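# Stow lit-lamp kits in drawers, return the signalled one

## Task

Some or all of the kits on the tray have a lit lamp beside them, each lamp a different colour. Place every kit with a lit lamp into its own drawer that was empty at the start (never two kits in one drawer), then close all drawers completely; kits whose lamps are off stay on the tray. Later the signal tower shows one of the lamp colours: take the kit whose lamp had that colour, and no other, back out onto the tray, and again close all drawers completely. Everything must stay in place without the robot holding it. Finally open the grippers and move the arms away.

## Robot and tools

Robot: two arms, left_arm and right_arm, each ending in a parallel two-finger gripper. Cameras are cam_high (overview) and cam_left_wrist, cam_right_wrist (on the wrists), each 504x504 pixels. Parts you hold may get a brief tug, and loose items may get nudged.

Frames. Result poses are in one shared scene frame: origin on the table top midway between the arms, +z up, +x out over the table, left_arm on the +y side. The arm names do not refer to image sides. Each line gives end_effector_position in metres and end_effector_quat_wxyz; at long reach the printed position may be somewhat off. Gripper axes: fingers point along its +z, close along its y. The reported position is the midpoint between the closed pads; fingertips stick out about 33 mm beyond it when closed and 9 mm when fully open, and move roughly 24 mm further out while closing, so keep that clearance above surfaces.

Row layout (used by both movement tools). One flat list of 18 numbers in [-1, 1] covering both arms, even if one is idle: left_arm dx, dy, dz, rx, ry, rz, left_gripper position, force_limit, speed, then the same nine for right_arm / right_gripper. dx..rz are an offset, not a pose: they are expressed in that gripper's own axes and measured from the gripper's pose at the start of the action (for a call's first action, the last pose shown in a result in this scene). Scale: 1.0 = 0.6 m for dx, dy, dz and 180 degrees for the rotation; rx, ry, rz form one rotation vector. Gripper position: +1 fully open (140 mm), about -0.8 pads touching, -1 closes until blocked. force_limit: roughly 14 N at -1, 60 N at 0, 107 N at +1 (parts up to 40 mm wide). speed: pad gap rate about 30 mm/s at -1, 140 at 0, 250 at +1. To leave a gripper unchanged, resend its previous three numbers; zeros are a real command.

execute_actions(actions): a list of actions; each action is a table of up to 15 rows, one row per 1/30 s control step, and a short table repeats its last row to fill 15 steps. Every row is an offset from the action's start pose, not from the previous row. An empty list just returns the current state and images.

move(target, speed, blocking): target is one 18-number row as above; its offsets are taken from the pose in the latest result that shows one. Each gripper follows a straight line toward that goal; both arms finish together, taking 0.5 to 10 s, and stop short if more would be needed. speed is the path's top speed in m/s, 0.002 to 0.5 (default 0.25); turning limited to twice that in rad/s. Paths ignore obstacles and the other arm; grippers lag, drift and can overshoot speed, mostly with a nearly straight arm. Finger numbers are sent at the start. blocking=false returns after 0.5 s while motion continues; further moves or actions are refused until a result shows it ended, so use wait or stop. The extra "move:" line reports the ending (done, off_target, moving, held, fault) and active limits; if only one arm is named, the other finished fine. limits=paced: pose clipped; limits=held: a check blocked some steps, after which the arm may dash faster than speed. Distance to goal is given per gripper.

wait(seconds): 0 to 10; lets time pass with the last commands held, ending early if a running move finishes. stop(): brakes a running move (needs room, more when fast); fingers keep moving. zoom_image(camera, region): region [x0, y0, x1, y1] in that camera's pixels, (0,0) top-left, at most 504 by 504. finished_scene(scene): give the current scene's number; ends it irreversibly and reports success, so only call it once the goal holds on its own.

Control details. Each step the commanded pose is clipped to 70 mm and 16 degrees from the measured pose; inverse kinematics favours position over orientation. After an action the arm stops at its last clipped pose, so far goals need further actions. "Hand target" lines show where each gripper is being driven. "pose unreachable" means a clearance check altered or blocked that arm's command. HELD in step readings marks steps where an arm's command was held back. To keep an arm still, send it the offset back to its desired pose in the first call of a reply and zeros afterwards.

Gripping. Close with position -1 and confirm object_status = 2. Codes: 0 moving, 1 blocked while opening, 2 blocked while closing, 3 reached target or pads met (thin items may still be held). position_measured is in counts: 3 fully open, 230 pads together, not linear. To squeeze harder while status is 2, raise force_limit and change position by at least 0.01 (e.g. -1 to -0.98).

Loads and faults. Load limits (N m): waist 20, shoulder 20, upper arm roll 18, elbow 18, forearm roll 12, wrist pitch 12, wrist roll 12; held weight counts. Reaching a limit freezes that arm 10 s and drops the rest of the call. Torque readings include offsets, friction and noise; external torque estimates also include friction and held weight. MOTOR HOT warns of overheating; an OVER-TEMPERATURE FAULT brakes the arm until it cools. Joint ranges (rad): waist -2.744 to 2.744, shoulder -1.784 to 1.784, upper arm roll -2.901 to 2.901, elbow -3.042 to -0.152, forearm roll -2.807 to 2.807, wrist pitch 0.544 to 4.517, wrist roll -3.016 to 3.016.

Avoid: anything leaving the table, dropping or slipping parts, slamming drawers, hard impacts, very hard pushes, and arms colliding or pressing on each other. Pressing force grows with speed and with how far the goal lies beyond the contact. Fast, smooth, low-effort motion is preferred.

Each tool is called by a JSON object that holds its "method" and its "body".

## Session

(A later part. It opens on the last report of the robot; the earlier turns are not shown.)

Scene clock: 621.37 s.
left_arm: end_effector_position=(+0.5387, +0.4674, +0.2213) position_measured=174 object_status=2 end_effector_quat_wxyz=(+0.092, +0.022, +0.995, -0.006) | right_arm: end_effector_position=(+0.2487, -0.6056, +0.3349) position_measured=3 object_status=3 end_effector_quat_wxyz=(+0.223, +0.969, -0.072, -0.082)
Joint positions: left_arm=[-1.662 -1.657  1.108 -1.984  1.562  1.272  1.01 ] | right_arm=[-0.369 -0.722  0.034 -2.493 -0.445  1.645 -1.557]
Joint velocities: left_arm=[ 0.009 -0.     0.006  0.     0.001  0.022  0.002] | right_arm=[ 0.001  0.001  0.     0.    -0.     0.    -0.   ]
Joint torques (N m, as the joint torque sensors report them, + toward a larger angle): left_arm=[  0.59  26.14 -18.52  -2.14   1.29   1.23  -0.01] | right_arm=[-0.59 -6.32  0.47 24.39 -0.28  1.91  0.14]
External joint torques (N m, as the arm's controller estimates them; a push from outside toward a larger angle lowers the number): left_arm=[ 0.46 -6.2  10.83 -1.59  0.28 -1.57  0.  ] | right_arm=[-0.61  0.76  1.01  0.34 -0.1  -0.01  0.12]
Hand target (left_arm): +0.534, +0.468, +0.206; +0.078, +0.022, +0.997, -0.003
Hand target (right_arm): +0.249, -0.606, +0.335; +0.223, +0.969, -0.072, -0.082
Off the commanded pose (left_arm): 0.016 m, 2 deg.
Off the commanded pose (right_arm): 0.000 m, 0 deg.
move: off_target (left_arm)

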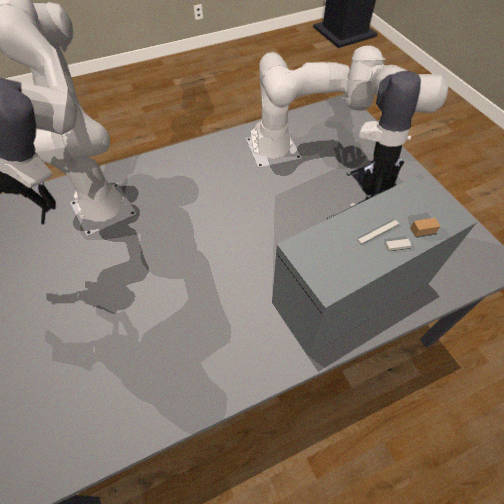

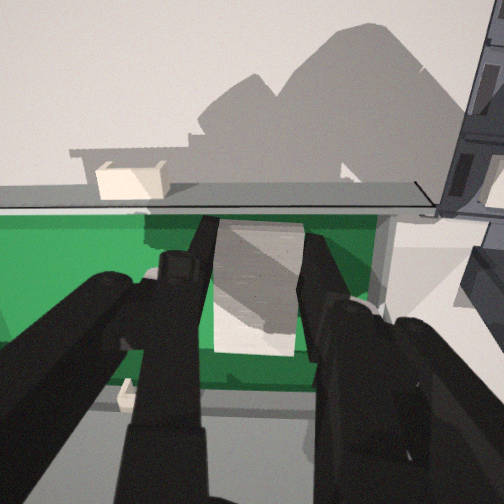

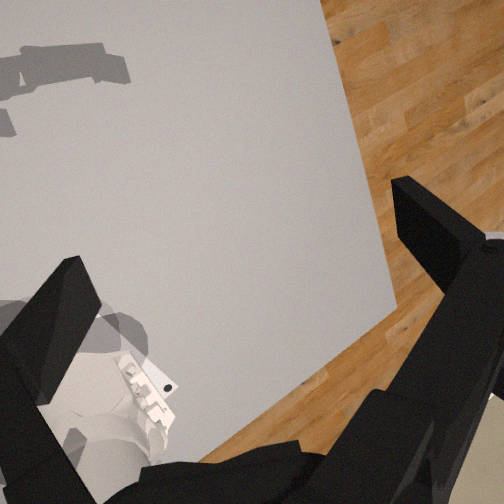

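{"method": "move", "body": {"target": [0,0,-0.003,0,0,0,-0.2,0,0,0,0,0,0,0,0,1,0,0]}}

{"method": "move", "body": {"target": [0.01,0,-0.1,0,0,0,-0.2,0,0,0,0,0,0,0,0,1,0,0], "speed": 0.08}}

{"method": "move", "body": {"target": [0.17,0,-0.04,0,-0.15,0,-1,0,0,0,0,0,0,0,0,1,0,0], "speed": 0.2}}

Scene clock: 624.70 s.
left_arm: end_effector_position=(+0.5392, +0.4680, +0.2228) position_measured=154 object_status=3 end_effector_quat_wxyz=(+0.094, +0.022, +0.995, -0.006) | right_arm: end_effector_position=(+0.2487, -0.6056, +0.3349) position_measured=3 object_status=3 end_effector_quat_wxyz=(+0.223, +0.969, -0.072, -0.082)
Joint positions: left_arm=[-1.66  -1.656  1.106 -1.984  1.563  1.274  1.01 ] | right_arm=[-0.369 -0.722  0.034 -2.493 -0.445  1.645 -1.557]
Joint velocities: left_arm=[-0.    -0.001  0.    -0.001  0.001 -0.002  0.   ] | right_arm=[ 0.001 -0.001 -0.001  0.002 -0.     0.001  0.002]
Joint torques (N m, as the joint torque sensors report them, + toward a larger angle): left_arm=[ -0.48  30.18 -30.83   1.37  -0.05   2.2    0.11] | right_arm=[-0.34 -6.49  0.4  24.28 -0.28  1.92  0.12]
External joint torques (N m, as the arm's controller estimates them; a push from outside toward a larger angle lowers the number): left_arm=[-0.35 -2.01 -1.75  2.08 -1.03 -0.59  0.12] | right_arm=[-0.34  0.66  0.96  0.15 -0.09 -0.02  0.1 ]
Hand target (left_arm): +0.538, +0.467, +0.223; +0.092, +0.022, +0.995, -0.006
Hand target (right_arm): +0.249, -0.606, +0.335; +0.223, +0.969, -0.072, -0.082
Off the commanded pose (left_arm): 0.001 m, 0 deg.
Off the commanded pose (right_arm): 0.000 m, 0 deg.
move: done

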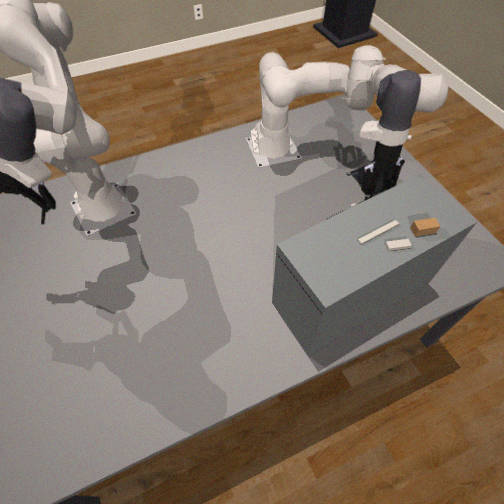

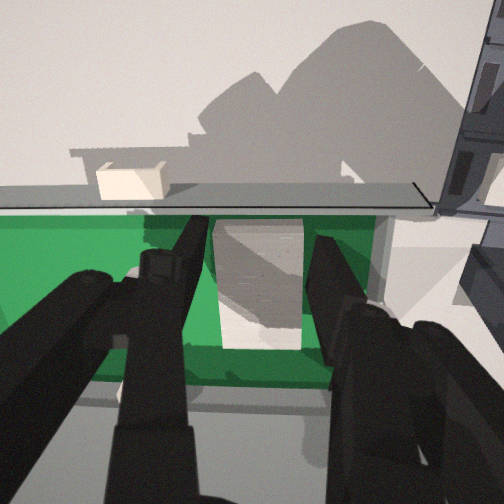

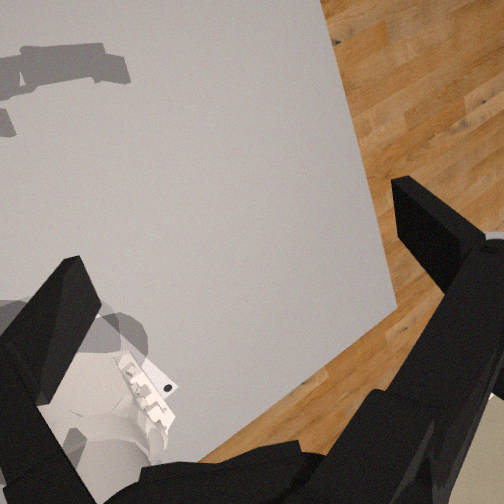

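Scene clock: 625.83 s.
left_arm: end_effector_position=(+0.5234, +0.4704, +0.2809) position_measured=154 object_status=3 end_effector_quat_wxyz=(+0.097, +0.023, +0.995, -0.006) | right_arm: end_effector_position=(+0.2487, -0.6056, +0.3349) position_measured=3 object_status=3 end_effector_quat_wxyz=(+0.223, +0.969, -0.072, -0.082)
Joint positions: left_arm=[-1.666 -1.584  1.012 -1.946  1.473  1.216  1.008] | right_arm=[-0.369 -0.722  0.034 -2.493 -0.445  1.645 -1.557]
Joint velocities: left_arm=[-0.    -0.     0.001  0.002 -0.009 -0.008  0.   ] | right_arm=[ 0.    -0.     0.    -0.001  0.001  0.    -0.002]
Joint torques (N m, as the joint torque sensors report them, + toward a larger angle): left_arm=[ -1.88  30.86 -29.93   2.02  -0.35   2.33  -0.11] | right_arm=[-0.39 -6.37  0.45 24.41 -0.27  1.92  0.12]
External joint torques (N m, as the arm's controller estimates them; a push from outside toward a larger angle lowers the number): left_arm=[-1.98 -1.3  -1.94  0.99 -1.35 -0.46 -0.1 ] | right_arm=[-0.42  0.75  0.96  0.32 -0.09 -0.01  0.1 ]
Hand target (left_arm): +0.522, +0.469, +0.281; +0.095, +0.022, +0.995, -0.007
Hand target (right_arm): +0.249, -0.606, +0.335; +0.223, +0.969, -0.072, -0.082
Off the commanded pose (left_arm): 0.002 m, 0 deg.
Off the commanded pose (right_arm): 0.000 m, 0 deg.
move: done

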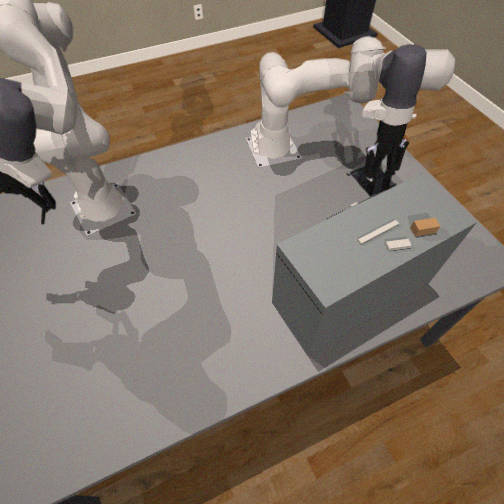

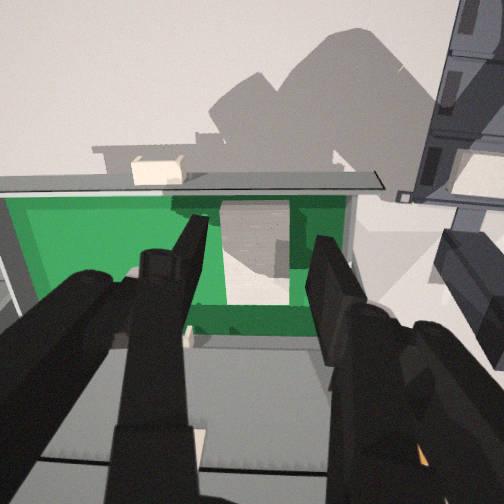

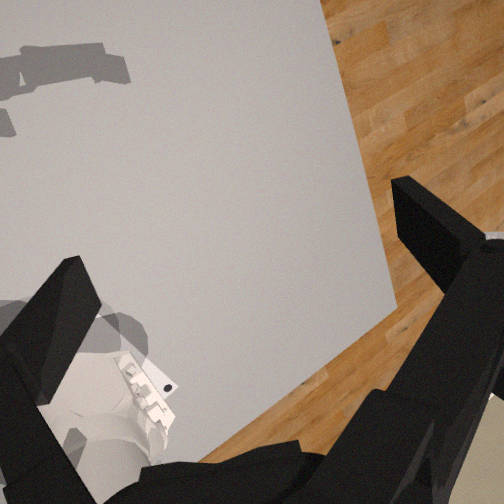

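Scene clock: 627.80 s.
left_arm: end_effector_position=(+0.4192, +0.4836, +0.2826) position_measured=233 object_status=3 end_effector_quat_wxyz=(+0.323, +0.017, +0.946, -0.008) | right_arm: end_effector_position=(+0.2487, -0.6056, +0.3349) position_measured=3 object_status=3 end_effector_quat_wxyz=(+0.223, +0.969, -0.072, -0.082)
Joint positions: left_arm=[-0.904 -1.772  1.051 -2.701  1.524  1.736  1.025] | right_arm=[-0.369 -0.722  0.034 -2.493 -0.445  1.645 -1.557]
Joint velocities: left_arm=[-0.    -0.001  0.001  0.     0.001  0.011  0.011] | right_arm=[ 0.001 -0.001  0.     0.001  0.001  0.    -0.001]
Joint torques (N m, as the joint torque sensors report them, + toward a larger angle): left_arm=[  1.98  14.82 -20.85   4.4    0.37   3.67   0.21] | right_arm=[-0.45 -6.4   0.56 24.55 -0.29  1.91  0.13]
External joint torques (N m, as the arm's controller estimates them; a push from outside toward a larger angle lowers the number): left_arm=[ 2.05 -2.46  0.38 -1.5  -0.93  0.46  0.22] | right_arm=[-0.51  0.84  1.03  0.39 -0.11 -0.03  0.11]
Hand target (left_arm): +0.419, +0.482, +0.282; +0.324, +0.021, +0.946, -0.010
Hand target (right_arm): +0.249, -0.606, +0.335; +0.223, +0.969, -0.072, -0.082
Off the commanded pose (left_arm): 0.009 m, 1 deg.
Off the commanded pose (right_arm): 0.000 m, 0 deg.
joint sent to its limit (left arm) — the command would take joint 2 (shoulder) past its lower limit, so that joint was sent only as far as its limit.
move: off_target (left_arm)

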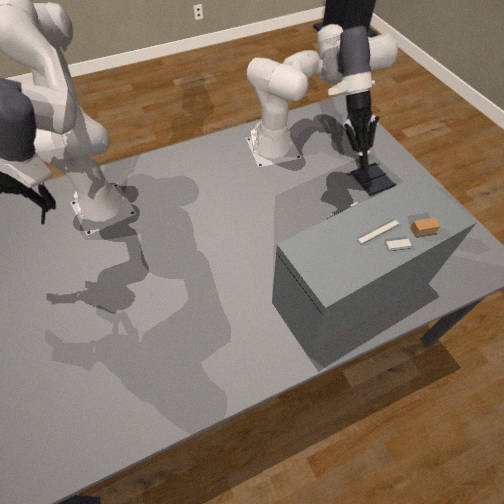

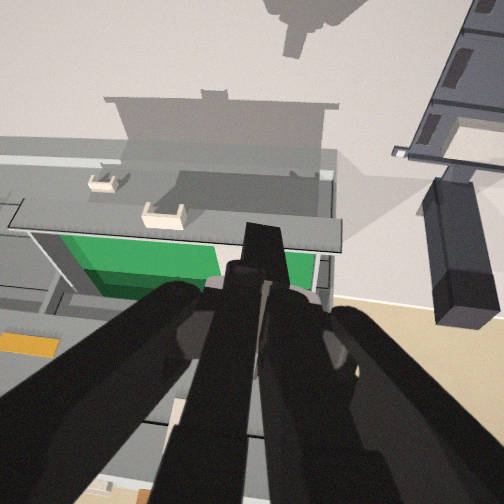

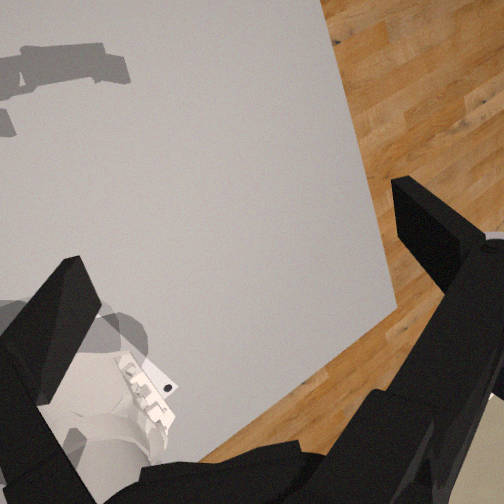

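{"method": "move", "body": {"target": [0.031,-0.012,0.137,0,0,0,-1,0,0,0,0,0,0,0,0,1,0,0], "speed": 0.07}}

{"method": "move", "body": {"target": [-0.172,0,0.132,0,0,0,-1,0,0,0,0,0,0,0,0,1,0,0], "speed": 0.03}}

Scene clock: 631.77 s.
left_arm: end_effector_position=(+0.4526, +0.4744, +0.2039) position_measured=233 object_status=3 end_effector_quat_wxyz=(+0.320, +0.020, +0.947, -0.005) | right_arm: end_effector_position=(+0.2487, -0.6056, +0.3349) position_measured=3 object_status=3 end_effector_quat_wxyz=(+0.223, +0.969, -0.072, -0.082)
Joint positions: left_arm=[-0.924 -1.772  1.311 -2.715  1.774  1.829  0.992] | right_arm=[-0.369 -0.722  0.034 -2.493 -0.445  1.645 -1.557]
Joint velocities: left_arm=[ 0.001 -0.     0.001  0.     0.011  0.009 -0.01 ] | right_arm=[-0.001 -0.     0.001 -0.001  0.001 -0.     0.   ]
Joint torques (N m, as the joint torque sensors report them, + toward a larger angle): left_arm=[ -0.82  13.89 -22.44   2.11   2.24   3.61  -0.1 ] | right_arm=[-0.5  -6.24  0.5  24.34 -0.28  1.92  0.09]
External joint torques (N m, as the arm's controller estimates them; a push from outside toward a larger angle lowers the number): left_arm=[-0.87 -2.14  0.76  0.52  0.94  0.43 -0.08] | right_arm=[-0.5   0.86  1.03  0.33 -0.1   0.    0.07]
Hand target (left_arm): +0.455, +0.474, +0.205; +0.323, +0.018, +0.946, -0.006
Hand target (right_arm): +0.249, -0.606, +0.335; +0.223, +0.969, -0.072, -0.082
Off the commanded pose (left_arm): 0.003 m, 1 deg.
Off the commanded pose (right_arm): 0.000 m, 0 deg.
joint sent to its limit (left arm) — the command would take joint 2 (shoulder) past its lower limit, so that joint was sent only as far as its limit.
move: done

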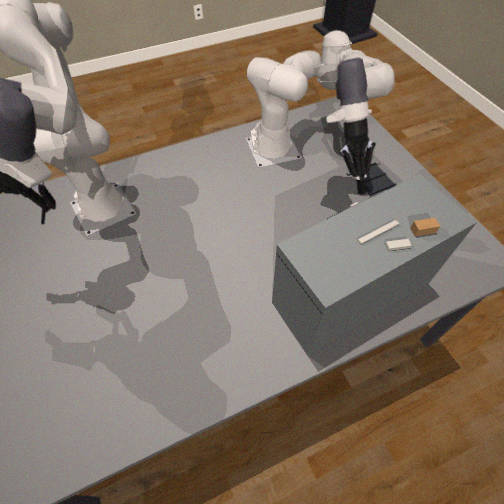

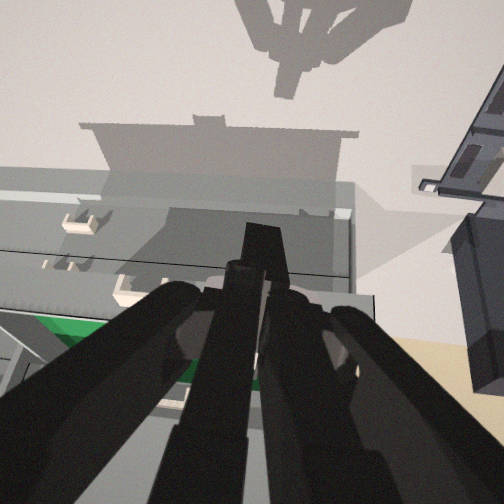

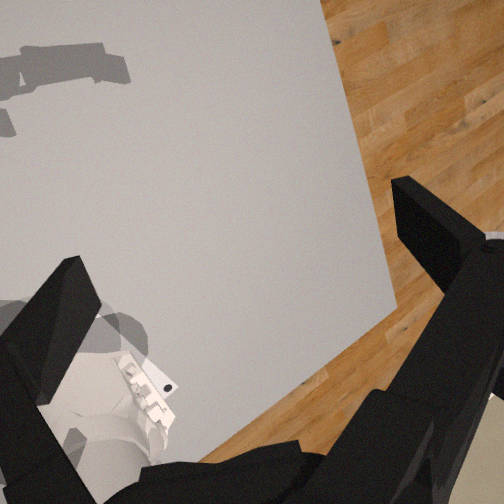

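Scene clock: 636.37 s.
left_arm: end_effector_position=(+0.5816, +0.4644, +0.2061) position_measured=233 object_status=3 end_effector_quat_wxyz=(+0.321, +0.020, +0.947, -0.007) | right_arm: end_effector_position=(+0.2487, -0.6056, +0.3349) position_measured=3 object_status=3 end_effector_quat_wxyz=(+0.223, +0.969, -0.072, -0.082)
Joint positions: left_arm=[-1.339 -1.723  1.328 -2.346  1.887  1.829  0.95 ] | right_arm=[-0.369 -0.722  0.034 -2.493 -0.445  1.645 -1.557]
Joint velocities: left_arm=[-0.004 -0.002  0.     0.005  0.003  0.     0.   ] | right_arm=[-0.     0.    -0.001 -0.001 -0.     0.001 -0.002]
Joint torques (N m, as the joint torque sensors report them, + toward a larger angle): left_arm=[ -2.27  21.42 -29.37   0.85   2.48   3.5   -0.05] | right_arm=[-0.32 -6.27  0.48 24.4  -0.28  1.91  0.09]
External joint torques (N m, as the arm's controller estimates them; a push from outside toward a larger angle lowers the number): left_arm=[-2.26 -1.87 -0.31  1.53  1.17  0.34 -0.04] | right_arm=[-0.3   0.8   1.06  0.38 -0.1  -0.01  0.07]
Hand target (left_arm): +0.584, +0.464, +0.206; +0.323, +0.020, +0.946, -0.006
Hand target (right_arm): +0.249, -0.606, +0.335; +0.223, +0.969, -0.072, -0.082
Off the commanded pose (left_arm): 0.005 m, 0 deg.
Off the commanded pose (right_arm): 0.000 m, 0 deg.
move: off_target (left_arm)

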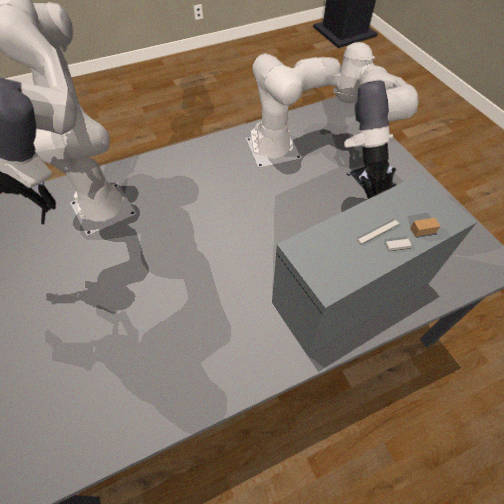

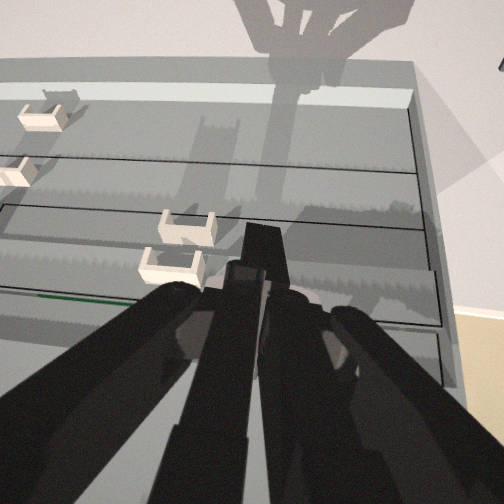

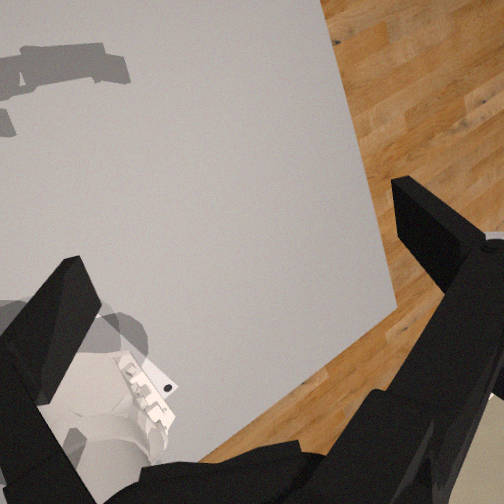

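{"method": "move", "body": {"target": [-0.021,0,0.009,0,0,0,-1,0,0,0,0,0,0,0,0,1,0,0], "speed": 0.01}}

{"method": "move", "body": {"target": [-0.008,0,0.006,0,0,0,-1,0,0,0,0,0,0,0,0,1,0,0], "speed": 0.01}}

Scene clock: 639.57 s.
left_arm: end_effector_position=(+0.5908, +0.4642, +0.2067) position_measured=233 object_status=3 end_effector_quat_wxyz=(+0.317, +0.019, +0.948, -0.005) | right_arm: end_effector_position=(+0.2487, -0.6056, +0.3349) position_measured=3 object_status=3 end_effector_quat_wxyz=(+0.223, +0.969, -0.072, -0.082)
Joint positions: left_arm=[-1.375 -1.72   1.321 -2.311  1.888  1.815  0.95 ] | right_arm=[-0.369 -0.722  0.034 -2.493 -0.445  1.645 -1.557]
Joint velocities: left_arm=[-0.003 -0.001 -0.005  0.001  0.001 -0.01  -0.   ] | right_arm=[-0.    -0.001  0.001  0.002  0.     0.     0.001]
Joint torques (N m, as the joint torque sensors report them, + toward a larger angle): left_arm=[ -2.48  20.18 -32.16   2.92   2.1    4.45   0.26] | right_arm=[-0.55 -6.48  0.49 24.4  -0.29  1.92  0.14]
External joint torques (N m, as the arm's controller estimates them; a push from outside toward a larger angle lowers the number): left_arm=[-2.59 -3.91 -2.75  3.63  0.77  1.31  0.28] | right_arm=[-0.52  0.69  1.08  0.26 -0.1   0.    0.12]
Hand target (left_arm): +0.595, +0.463, +0.210; +0.321, +0.020, +0.947, -0.007
Hand target (right_arm): +0.249, -0.606, +0.335; +0.223, +0.969, -0.072, -0.082
Off the commanded pose (left_arm): 0.005 m, 1 deg.
Off the commanded pose (right_arm): 0.000 m, 0 deg.
move: off_target (left_arm)

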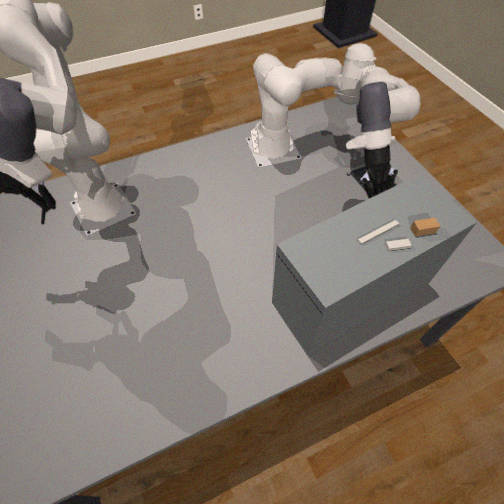

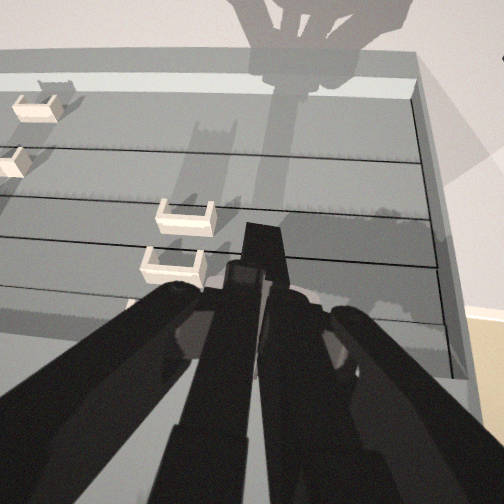

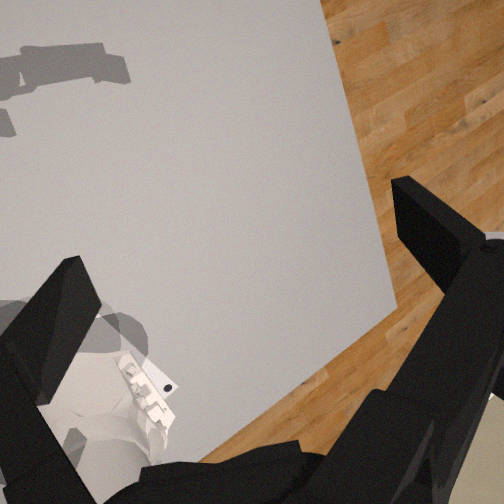

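Scene clock: 640.40 s.
left_arm: end_effector_position=(+0.5920, +0.4642, +0.2068) position_measured=233 object_status=3 end_effector_quat_wxyz=(+0.314, +0.019, +0.949, -0.003) | right_arm: end_effector_position=(+0.2487, -0.6056, +0.3349) position_measured=3 object_status=3 end_effector_quat_wxyz=(+0.223, +0.969, -0.072, -0.082)
Joint positions: left_arm=[-1.385 -1.72   1.317 -2.304  1.887  1.802  0.95 ] | right_arm=[-0.369 -0.722  0.034 -2.493 -0.445  1.645 -1.557]
Joint velocities: left_arm=[-0.004 -0.002 -0.004  0.001 -0.002 -0.008 -0.001] | right_arm=[ 0.001 -0.001  0.001  0.     0.001  0.001 -0.001]
Joint torques (N m, as the joint torque sensors report them, + toward a larger angle): left_arm=[ -3.31  20.1  -29.02   4.09   2.72   4.55   0.18] | right_arm=[-0.47 -6.49  0.44 24.4  -0.27  1.95  0.12]
External joint torques (N m, as the arm's controller estimates them; a push from outside toward a larger angle lowers the number): left_arm=[-3.28 -4.2   0.41  4.88  1.39  1.41  0.2 ] | right_arm=[-0.49  0.7   0.95  0.24 -0.08  0.01  0.1 ]
Hand target (left_arm): +0.597, +0.464, +0.207; +0.317, +0.019, +0.948, -0.005
Hand target (right_arm): +0.249, -0.606, +0.335; +0.223, +0.969, -0.072, -0.082
Off the commanded pose (left_arm): 0.005 m, 0 deg.
Off the commanded pose (right_arm): 0.000 m, 0 deg.
move: off_target (left_arm)

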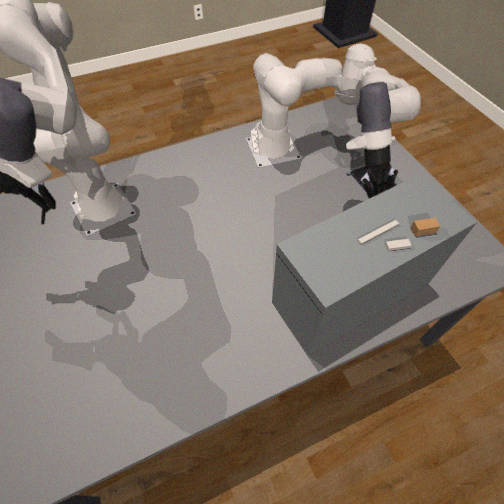

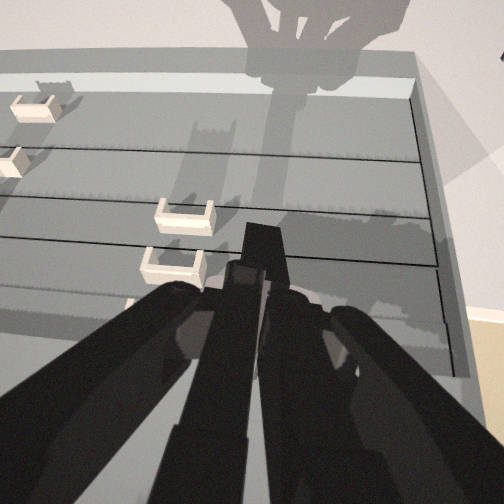

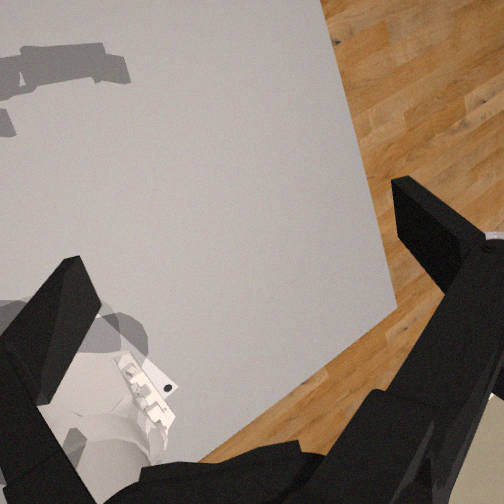

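{"method": "move", "body": {"target": [0.122,0.03,-0.25,0,0,0,-1,0,0,0,0,0,0,0,0,1,0,0], "speed": 0.15}}

{"method": "move", "body": {"target": [0,0.1,0,-0.12,0,0,-1,0,0,0,0,0,0,0,0,1,0,0], "speed": 0.15}}

Scene clock: 644.33 s.
left_arm: end_effector_position=(+0.4463, +0.4926, +0.2840) position_measured=233 object_status=3 end_effector_quat_wxyz=(+0.314, +0.014, +0.949, -0.005) | right_arm: end_effector_position=(+0.2487, -0.6056, +0.3349) position_measured=3 object_status=3 end_effector_quat_wxyz=(+0.223, +0.969, -0.072, -0.082)
Joint positions: left_arm=[-1.017 -1.768  1.059 -2.609  1.572  1.683  1.014] | right_arm=[-0.369 -0.722  0.034 -2.493 -0.445  1.645 -1.557]
Joint velocities: left_arm=[ 0.002  0.    -0.001  0.    -0.008 -0.002  0.018] | right_arm=[ 0.002 -0.001  0.001 -0.     0.001 -0.001 -0.001]
Joint torques (N m, as the joint torque sensors report them, + toward a larger angle): left_arm=[  2.47  16.54 -25.18   3.3    0.16   2.76   0.28] | right_arm=[-0.59 -6.32  0.5  24.32 -0.26  1.93  0.1 ]
External joint torques (N m, as the arm's controller estimates them; a push from outside toward a larger angle lowers the number): left_arm=[ 2.39 -2.49 -2.24 -1.51 -1.2  -0.44  0.3 ] | right_arm=[-0.65  0.81  0.98  0.27 -0.09  0.01  0.08]
Hand target (left_arm): +0.444, +0.492, +0.283; +0.312, +0.018, +0.950, -0.004
Hand target (right_arm): +0.249, -0.606, +0.335; +0.223, +0.969, -0.072, -0.082
Off the commanded pose (left_arm): 0.006 m, 1 deg.
Off the commanded pose (right_arm): 0.000 m, 0 deg.
move: off_target (left_arm)

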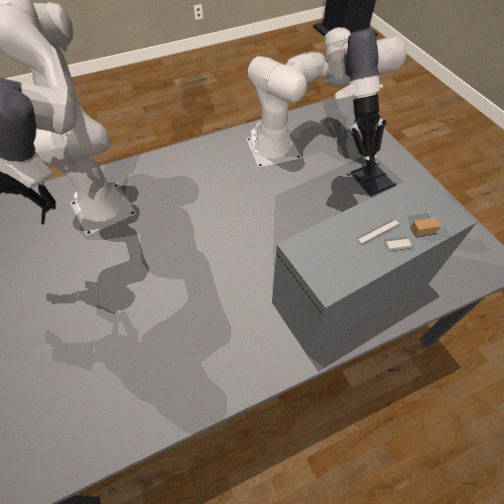

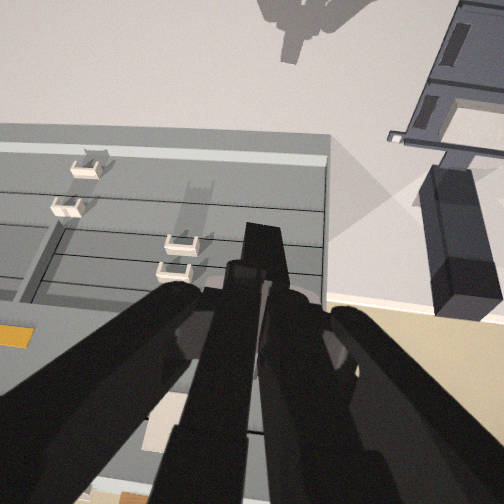

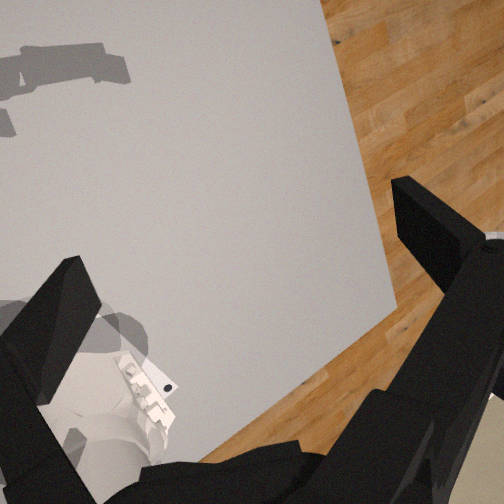

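Scene clock: 646.13 s.
left_arm: end_effector_position=(+0.4501, +0.5492, +0.2876) position_measured=233 object_status=3 end_effector_quat_wxyz=(+0.315, -0.038, +0.933, +0.171) | right_arm: end_effector_position=(+0.2487, -0.6056, +0.3349) position_measured=3 object_status=3 end_effector_quat_wxyz=(+0.223, +0.969, -0.072, -0.082)
Joint positions: left_arm=[-1.007 -1.537  1.043 -2.652  1.772  1.623  0.832] | right_arm=[-0.369 -0.722  0.034 -2.493 -0.445  1.645 -1.557]
Joint velocities: left_arm=[ 0.001  0.003 -0.    -0.001  0.001 -0.    -0.031] | right_arm=[ 0.001  0.     0.001 -0.001  0.001  0.001  0.   ]
Joint torques (N m, as the joint torque sensors report them, + toward a larger angle): left_arm=[  1.46  15.77 -24.11   8.36   3.04   2.05  -0.11] | right_arm=[-0.6  -6.43  0.48 24.32 -0.28  1.88  0.15]
External joint torques (N m, as the arm's controller estimates them; a push from outside toward a larger angle lowers the number): left_arm=[ 1.48 -0.69 -1.33 -1.09  1.02 -0.38 -0.11] | right_arm=[-0.63  0.65  0.99  0.29 -0.1  -0.04  0.13]
Hand target (left_arm): +0.450, +0.551, +0.287; +0.316, -0.045, +0.932, +0.173
Hand target (right_arm): +0.249, -0.606, +0.335; +0.223, +0.969, -0.072, -0.082
Off the commanded pose (left_arm): 0.005 m, 1 deg.
Off the commanded pose (right_arm): 0.000 m, 0 deg.
move: off_target (left_arm)

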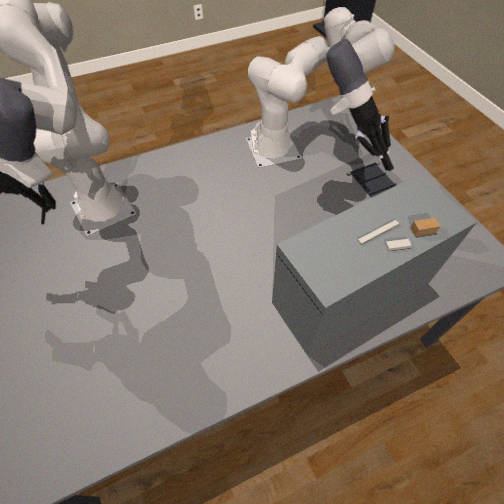

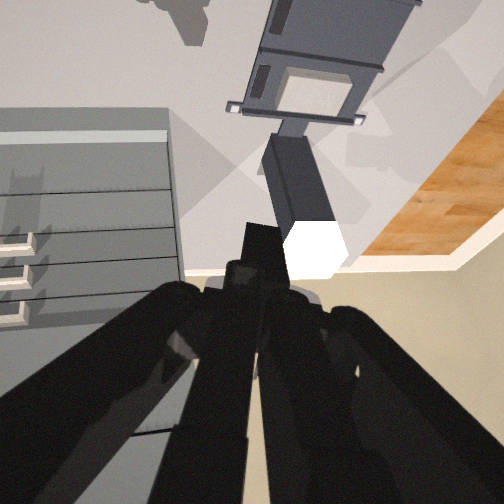

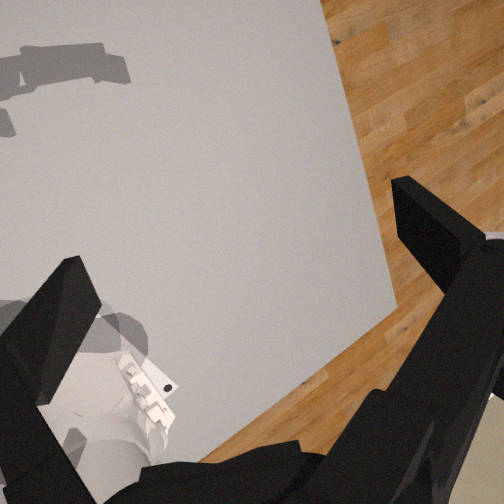

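{"method": "move", "body": {"target": [0,-0.1,0,0.12,0,0,-0.36,0.5,0,0,0,0,0,0,0,1,0,0], "speed": 0.25}}

{"method": "move", "body": {"target": [0,0,0,0,0,-0.5,-0.36,0.5,0,0,0,0,0,0,0,1,0,0], "speed": 0.5}}

{"method": "move", "body": {"target": [0,0,0,0,0,-0.49,-0.36,0.5,0,0,0,0,0,0,0,1,0,0], "speed": 0.5}}

Scene clock: 649.77 s.
left_arm: end_effector_position=(+0.4590, +0.4963, +0.2662) position_measured=174 object_status=3 end_effector_quat_wxyz=(+0.312, +0.013, +0.950, -0.004) | right_arm: end_effector_position=(+0.2487, -0.6056, +0.3349) position_measured=3 object_status=3 end_effector_quat_wxyz=(+0.223, +0.969, -0.072, -0.082)
Joint positions: left_arm=[-1.026 -1.77   1.117 -2.596  1.626  1.706  1.018] | right_arm=[-0.369 -0.722  0.034 -2.493 -0.445  1.645 -1.557]
Joint velocities: left_arm=[-0.003 -0.002 -0.001 -0.     0.    -0.001  0.033] | right_arm=[ 0.001  0.     0.     0.001  0.     0.001 -0.001]
Joint torques (N m, as the joint torque sensors report them, + toward a larger angle): left_arm=[ -0.79  15.94 -23.93   5.01   0.1    3.34   0.25] | right_arm=[-0.54 -6.28  0.38 24.47 -0.28  1.91  0.13]
External joint torques (N m, as the arm's controller estimates them; a push from outside toward a larger angle lowers the number): left_arm=[-0.71 -3.22 -0.22  1.46 -1.22  0.13  0.27] | right_arm=[-0.55  0.79  0.9   0.41 -0.1  -0.02  0.11]
Hand target (left_arm): +0.459, +0.494, +0.266; +0.312, +0.020, +0.950, -0.006
Hand target (right_arm): +0.249, -0.606, +0.335; +0.223, +0.969, -0.072, -0.082
Off the commanded pose (left_arm): 0.005 m, 1 deg.
Off the commanded pose (right_arm): 0.000 m, 0 deg.
move: off_target (left_arm)

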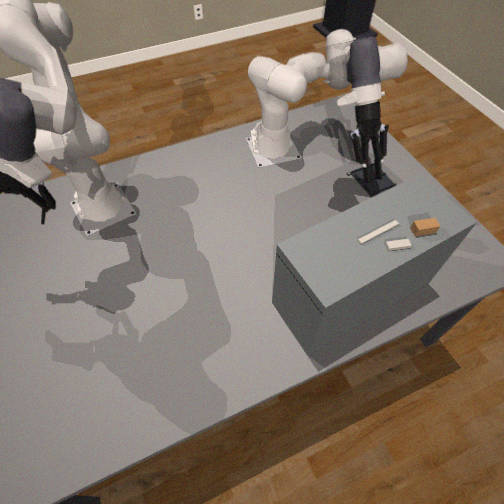

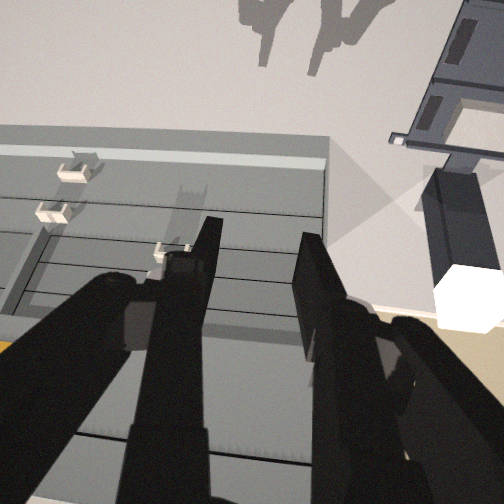

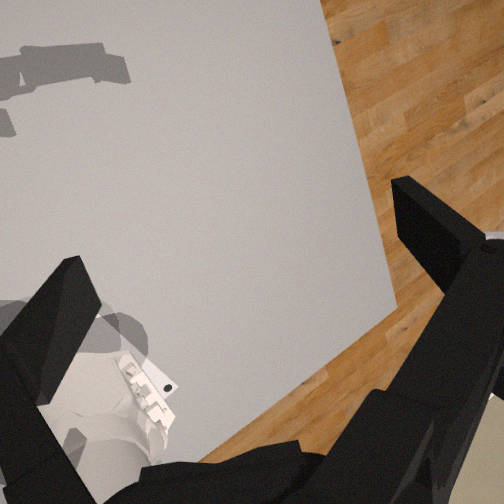

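Scene clock: 652.87 s.
left_arm: end_effector_position=(+0.4587, +0.4970, +0.2655) position_measured=174 object_status=3 end_effector_quat_wxyz=(-0.217, +0.659, -0.684, +0.223) | right_arm: end_effector_position=(+0.2487, -0.6056, +0.3349) position_measured=3 object_status=3 end_effector_quat_wxyz=(+0.223, +0.969, -0.072, -0.082)
Joint positions: left_arm=[-1.012 -1.746  1.124 -2.594  1.61   1.731 -0.54 ] | right_arm=[-0.369 -0.722  0.034 -2.493 -0.445  1.645 -1.557]
Joint velocities: left_arm=[-0.001  0.003  0.    -0.    -0.001 -0.    -0.028] | right_arm=[-0.     0.     0.     0.    -0.    -0.001  0.001]
Joint torques (N m, as the joint torque sensors report them, + toward a larger angle): left_arm=[ -0.9   17.7  -26.26   2.61   1.96   3.47  -0.12] | right_arm=[-0.52 -6.31  0.56 24.33 -0.29  1.9   0.12]
External joint torques (N m, as the arm's controller estimates them; a push from outside toward a larger angle lowers the number): left_arm=[-0.85 -1.13 -2.38 -1.41  0.64  0.2  -0.08] | right_arm=[-0.53  0.81  1.1   0.22 -0.11 -0.02  0.1 ]
Hand target (left_arm): +0.459, +0.496, +0.266; -0.218, +0.662, -0.681, +0.224
Hand target (right_arm): +0.249, -0.606, +0.335; +0.223, +0.969, -0.072, -0.082
Off the commanded pose (left_arm): 0.001 m, 1 deg.
Off the commanded pose (right_arm): 0.000 m, 0 deg.
move: done; limits=paced

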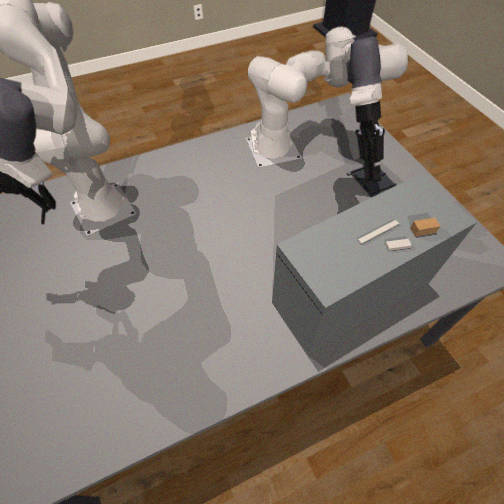

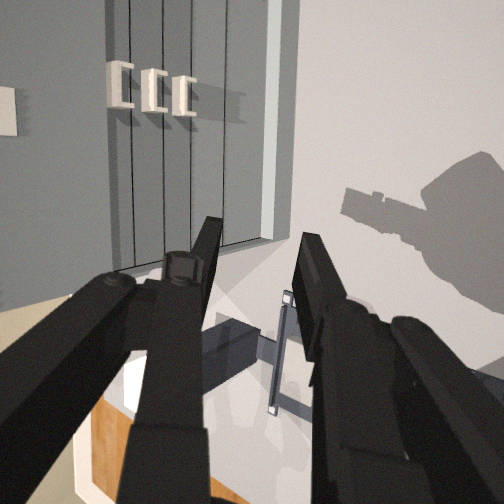

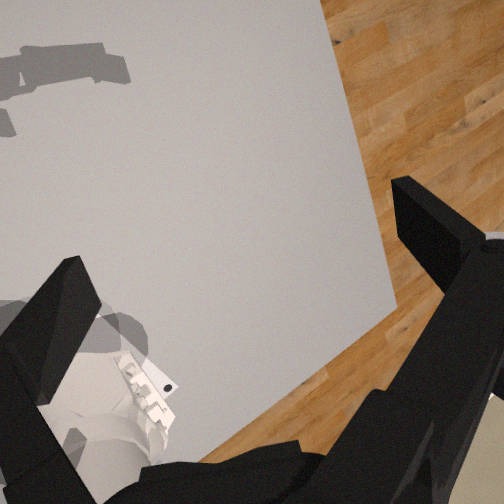

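Scene clock: 655.93 s.
left_arm: end_effector_position=(+0.4583, +0.4976, +0.2646) position_measured=174 object_status=3 end_effector_quat_wxyz=(-0.000, +0.950, -0.037, +0.310) | right_arm: end_effector_position=(+0.2487, -0.6056, +0.3349) position_measured=3 object_status=3 end_effector_quat_wxyz=(+0.223, +0.969, -0.072, -0.082)
Joint positions: left_arm=[-1.009 -1.746  1.126 -2.592  1.605  1.734 -2.067] | right_arm=[-0.369 -0.722  0.034 -2.493 -0.445  1.645 -1.557]
Joint velocities: left_arm=[ 0.     0.001  0.001 -0.001 -0.    -0.001 -0.028] | right_arm=[-0.001 -0.001  0.001  0.     0.     0.001  0.001]
Joint torques (N m, as the joint torque sensors report them, + toward a larger angle): left_arm=[ -0.41  18.38 -25.19   3.08   2.06   3.36  -0.1 ] | right_arm=[-0.59 -6.42  0.47 24.48 -0.26  1.93  0.13]
External joint torques (N m, as the arm's controller estimates them; a push from outside toward a larger angle lowers the number): left_arm=[-0.36 -0.48 -1.25 -0.84  0.69  0.09 -0.12] | right_arm=[-0.6   0.64  1.    0.44 -0.08  0.01  0.11]
Hand target (left_arm): +0.459, +0.497, +0.266; -0.000, +0.950, -0.033, +0.311
Hand target (right_arm): +0.249, -0.606, +0.335; +0.223, +0.969, -0.072, -0.082
Off the commanded pose (left_arm): 0.001 m, 1 deg.
Off the commanded pose (right_arm): 0.000 m, 0 deg.
move: done; limits=paced

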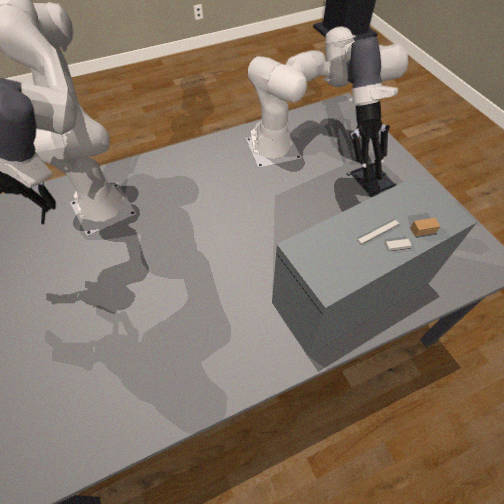

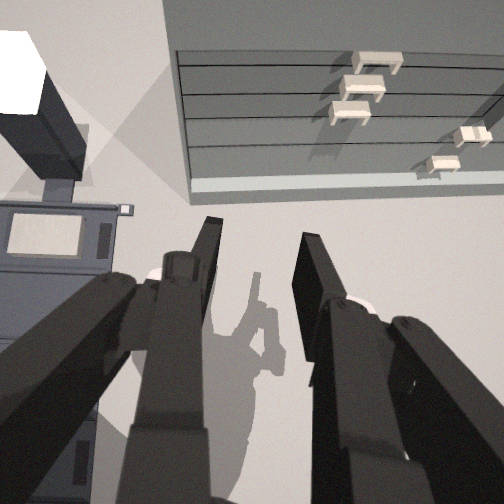

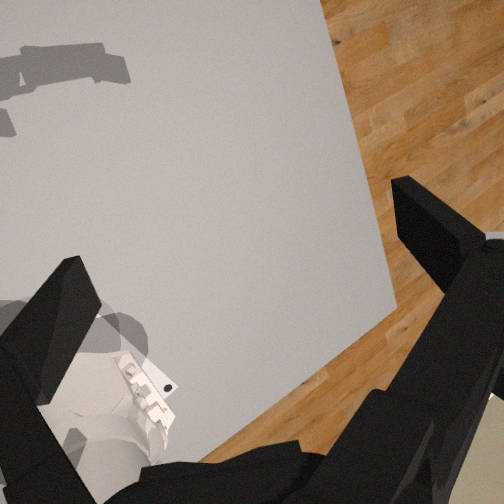

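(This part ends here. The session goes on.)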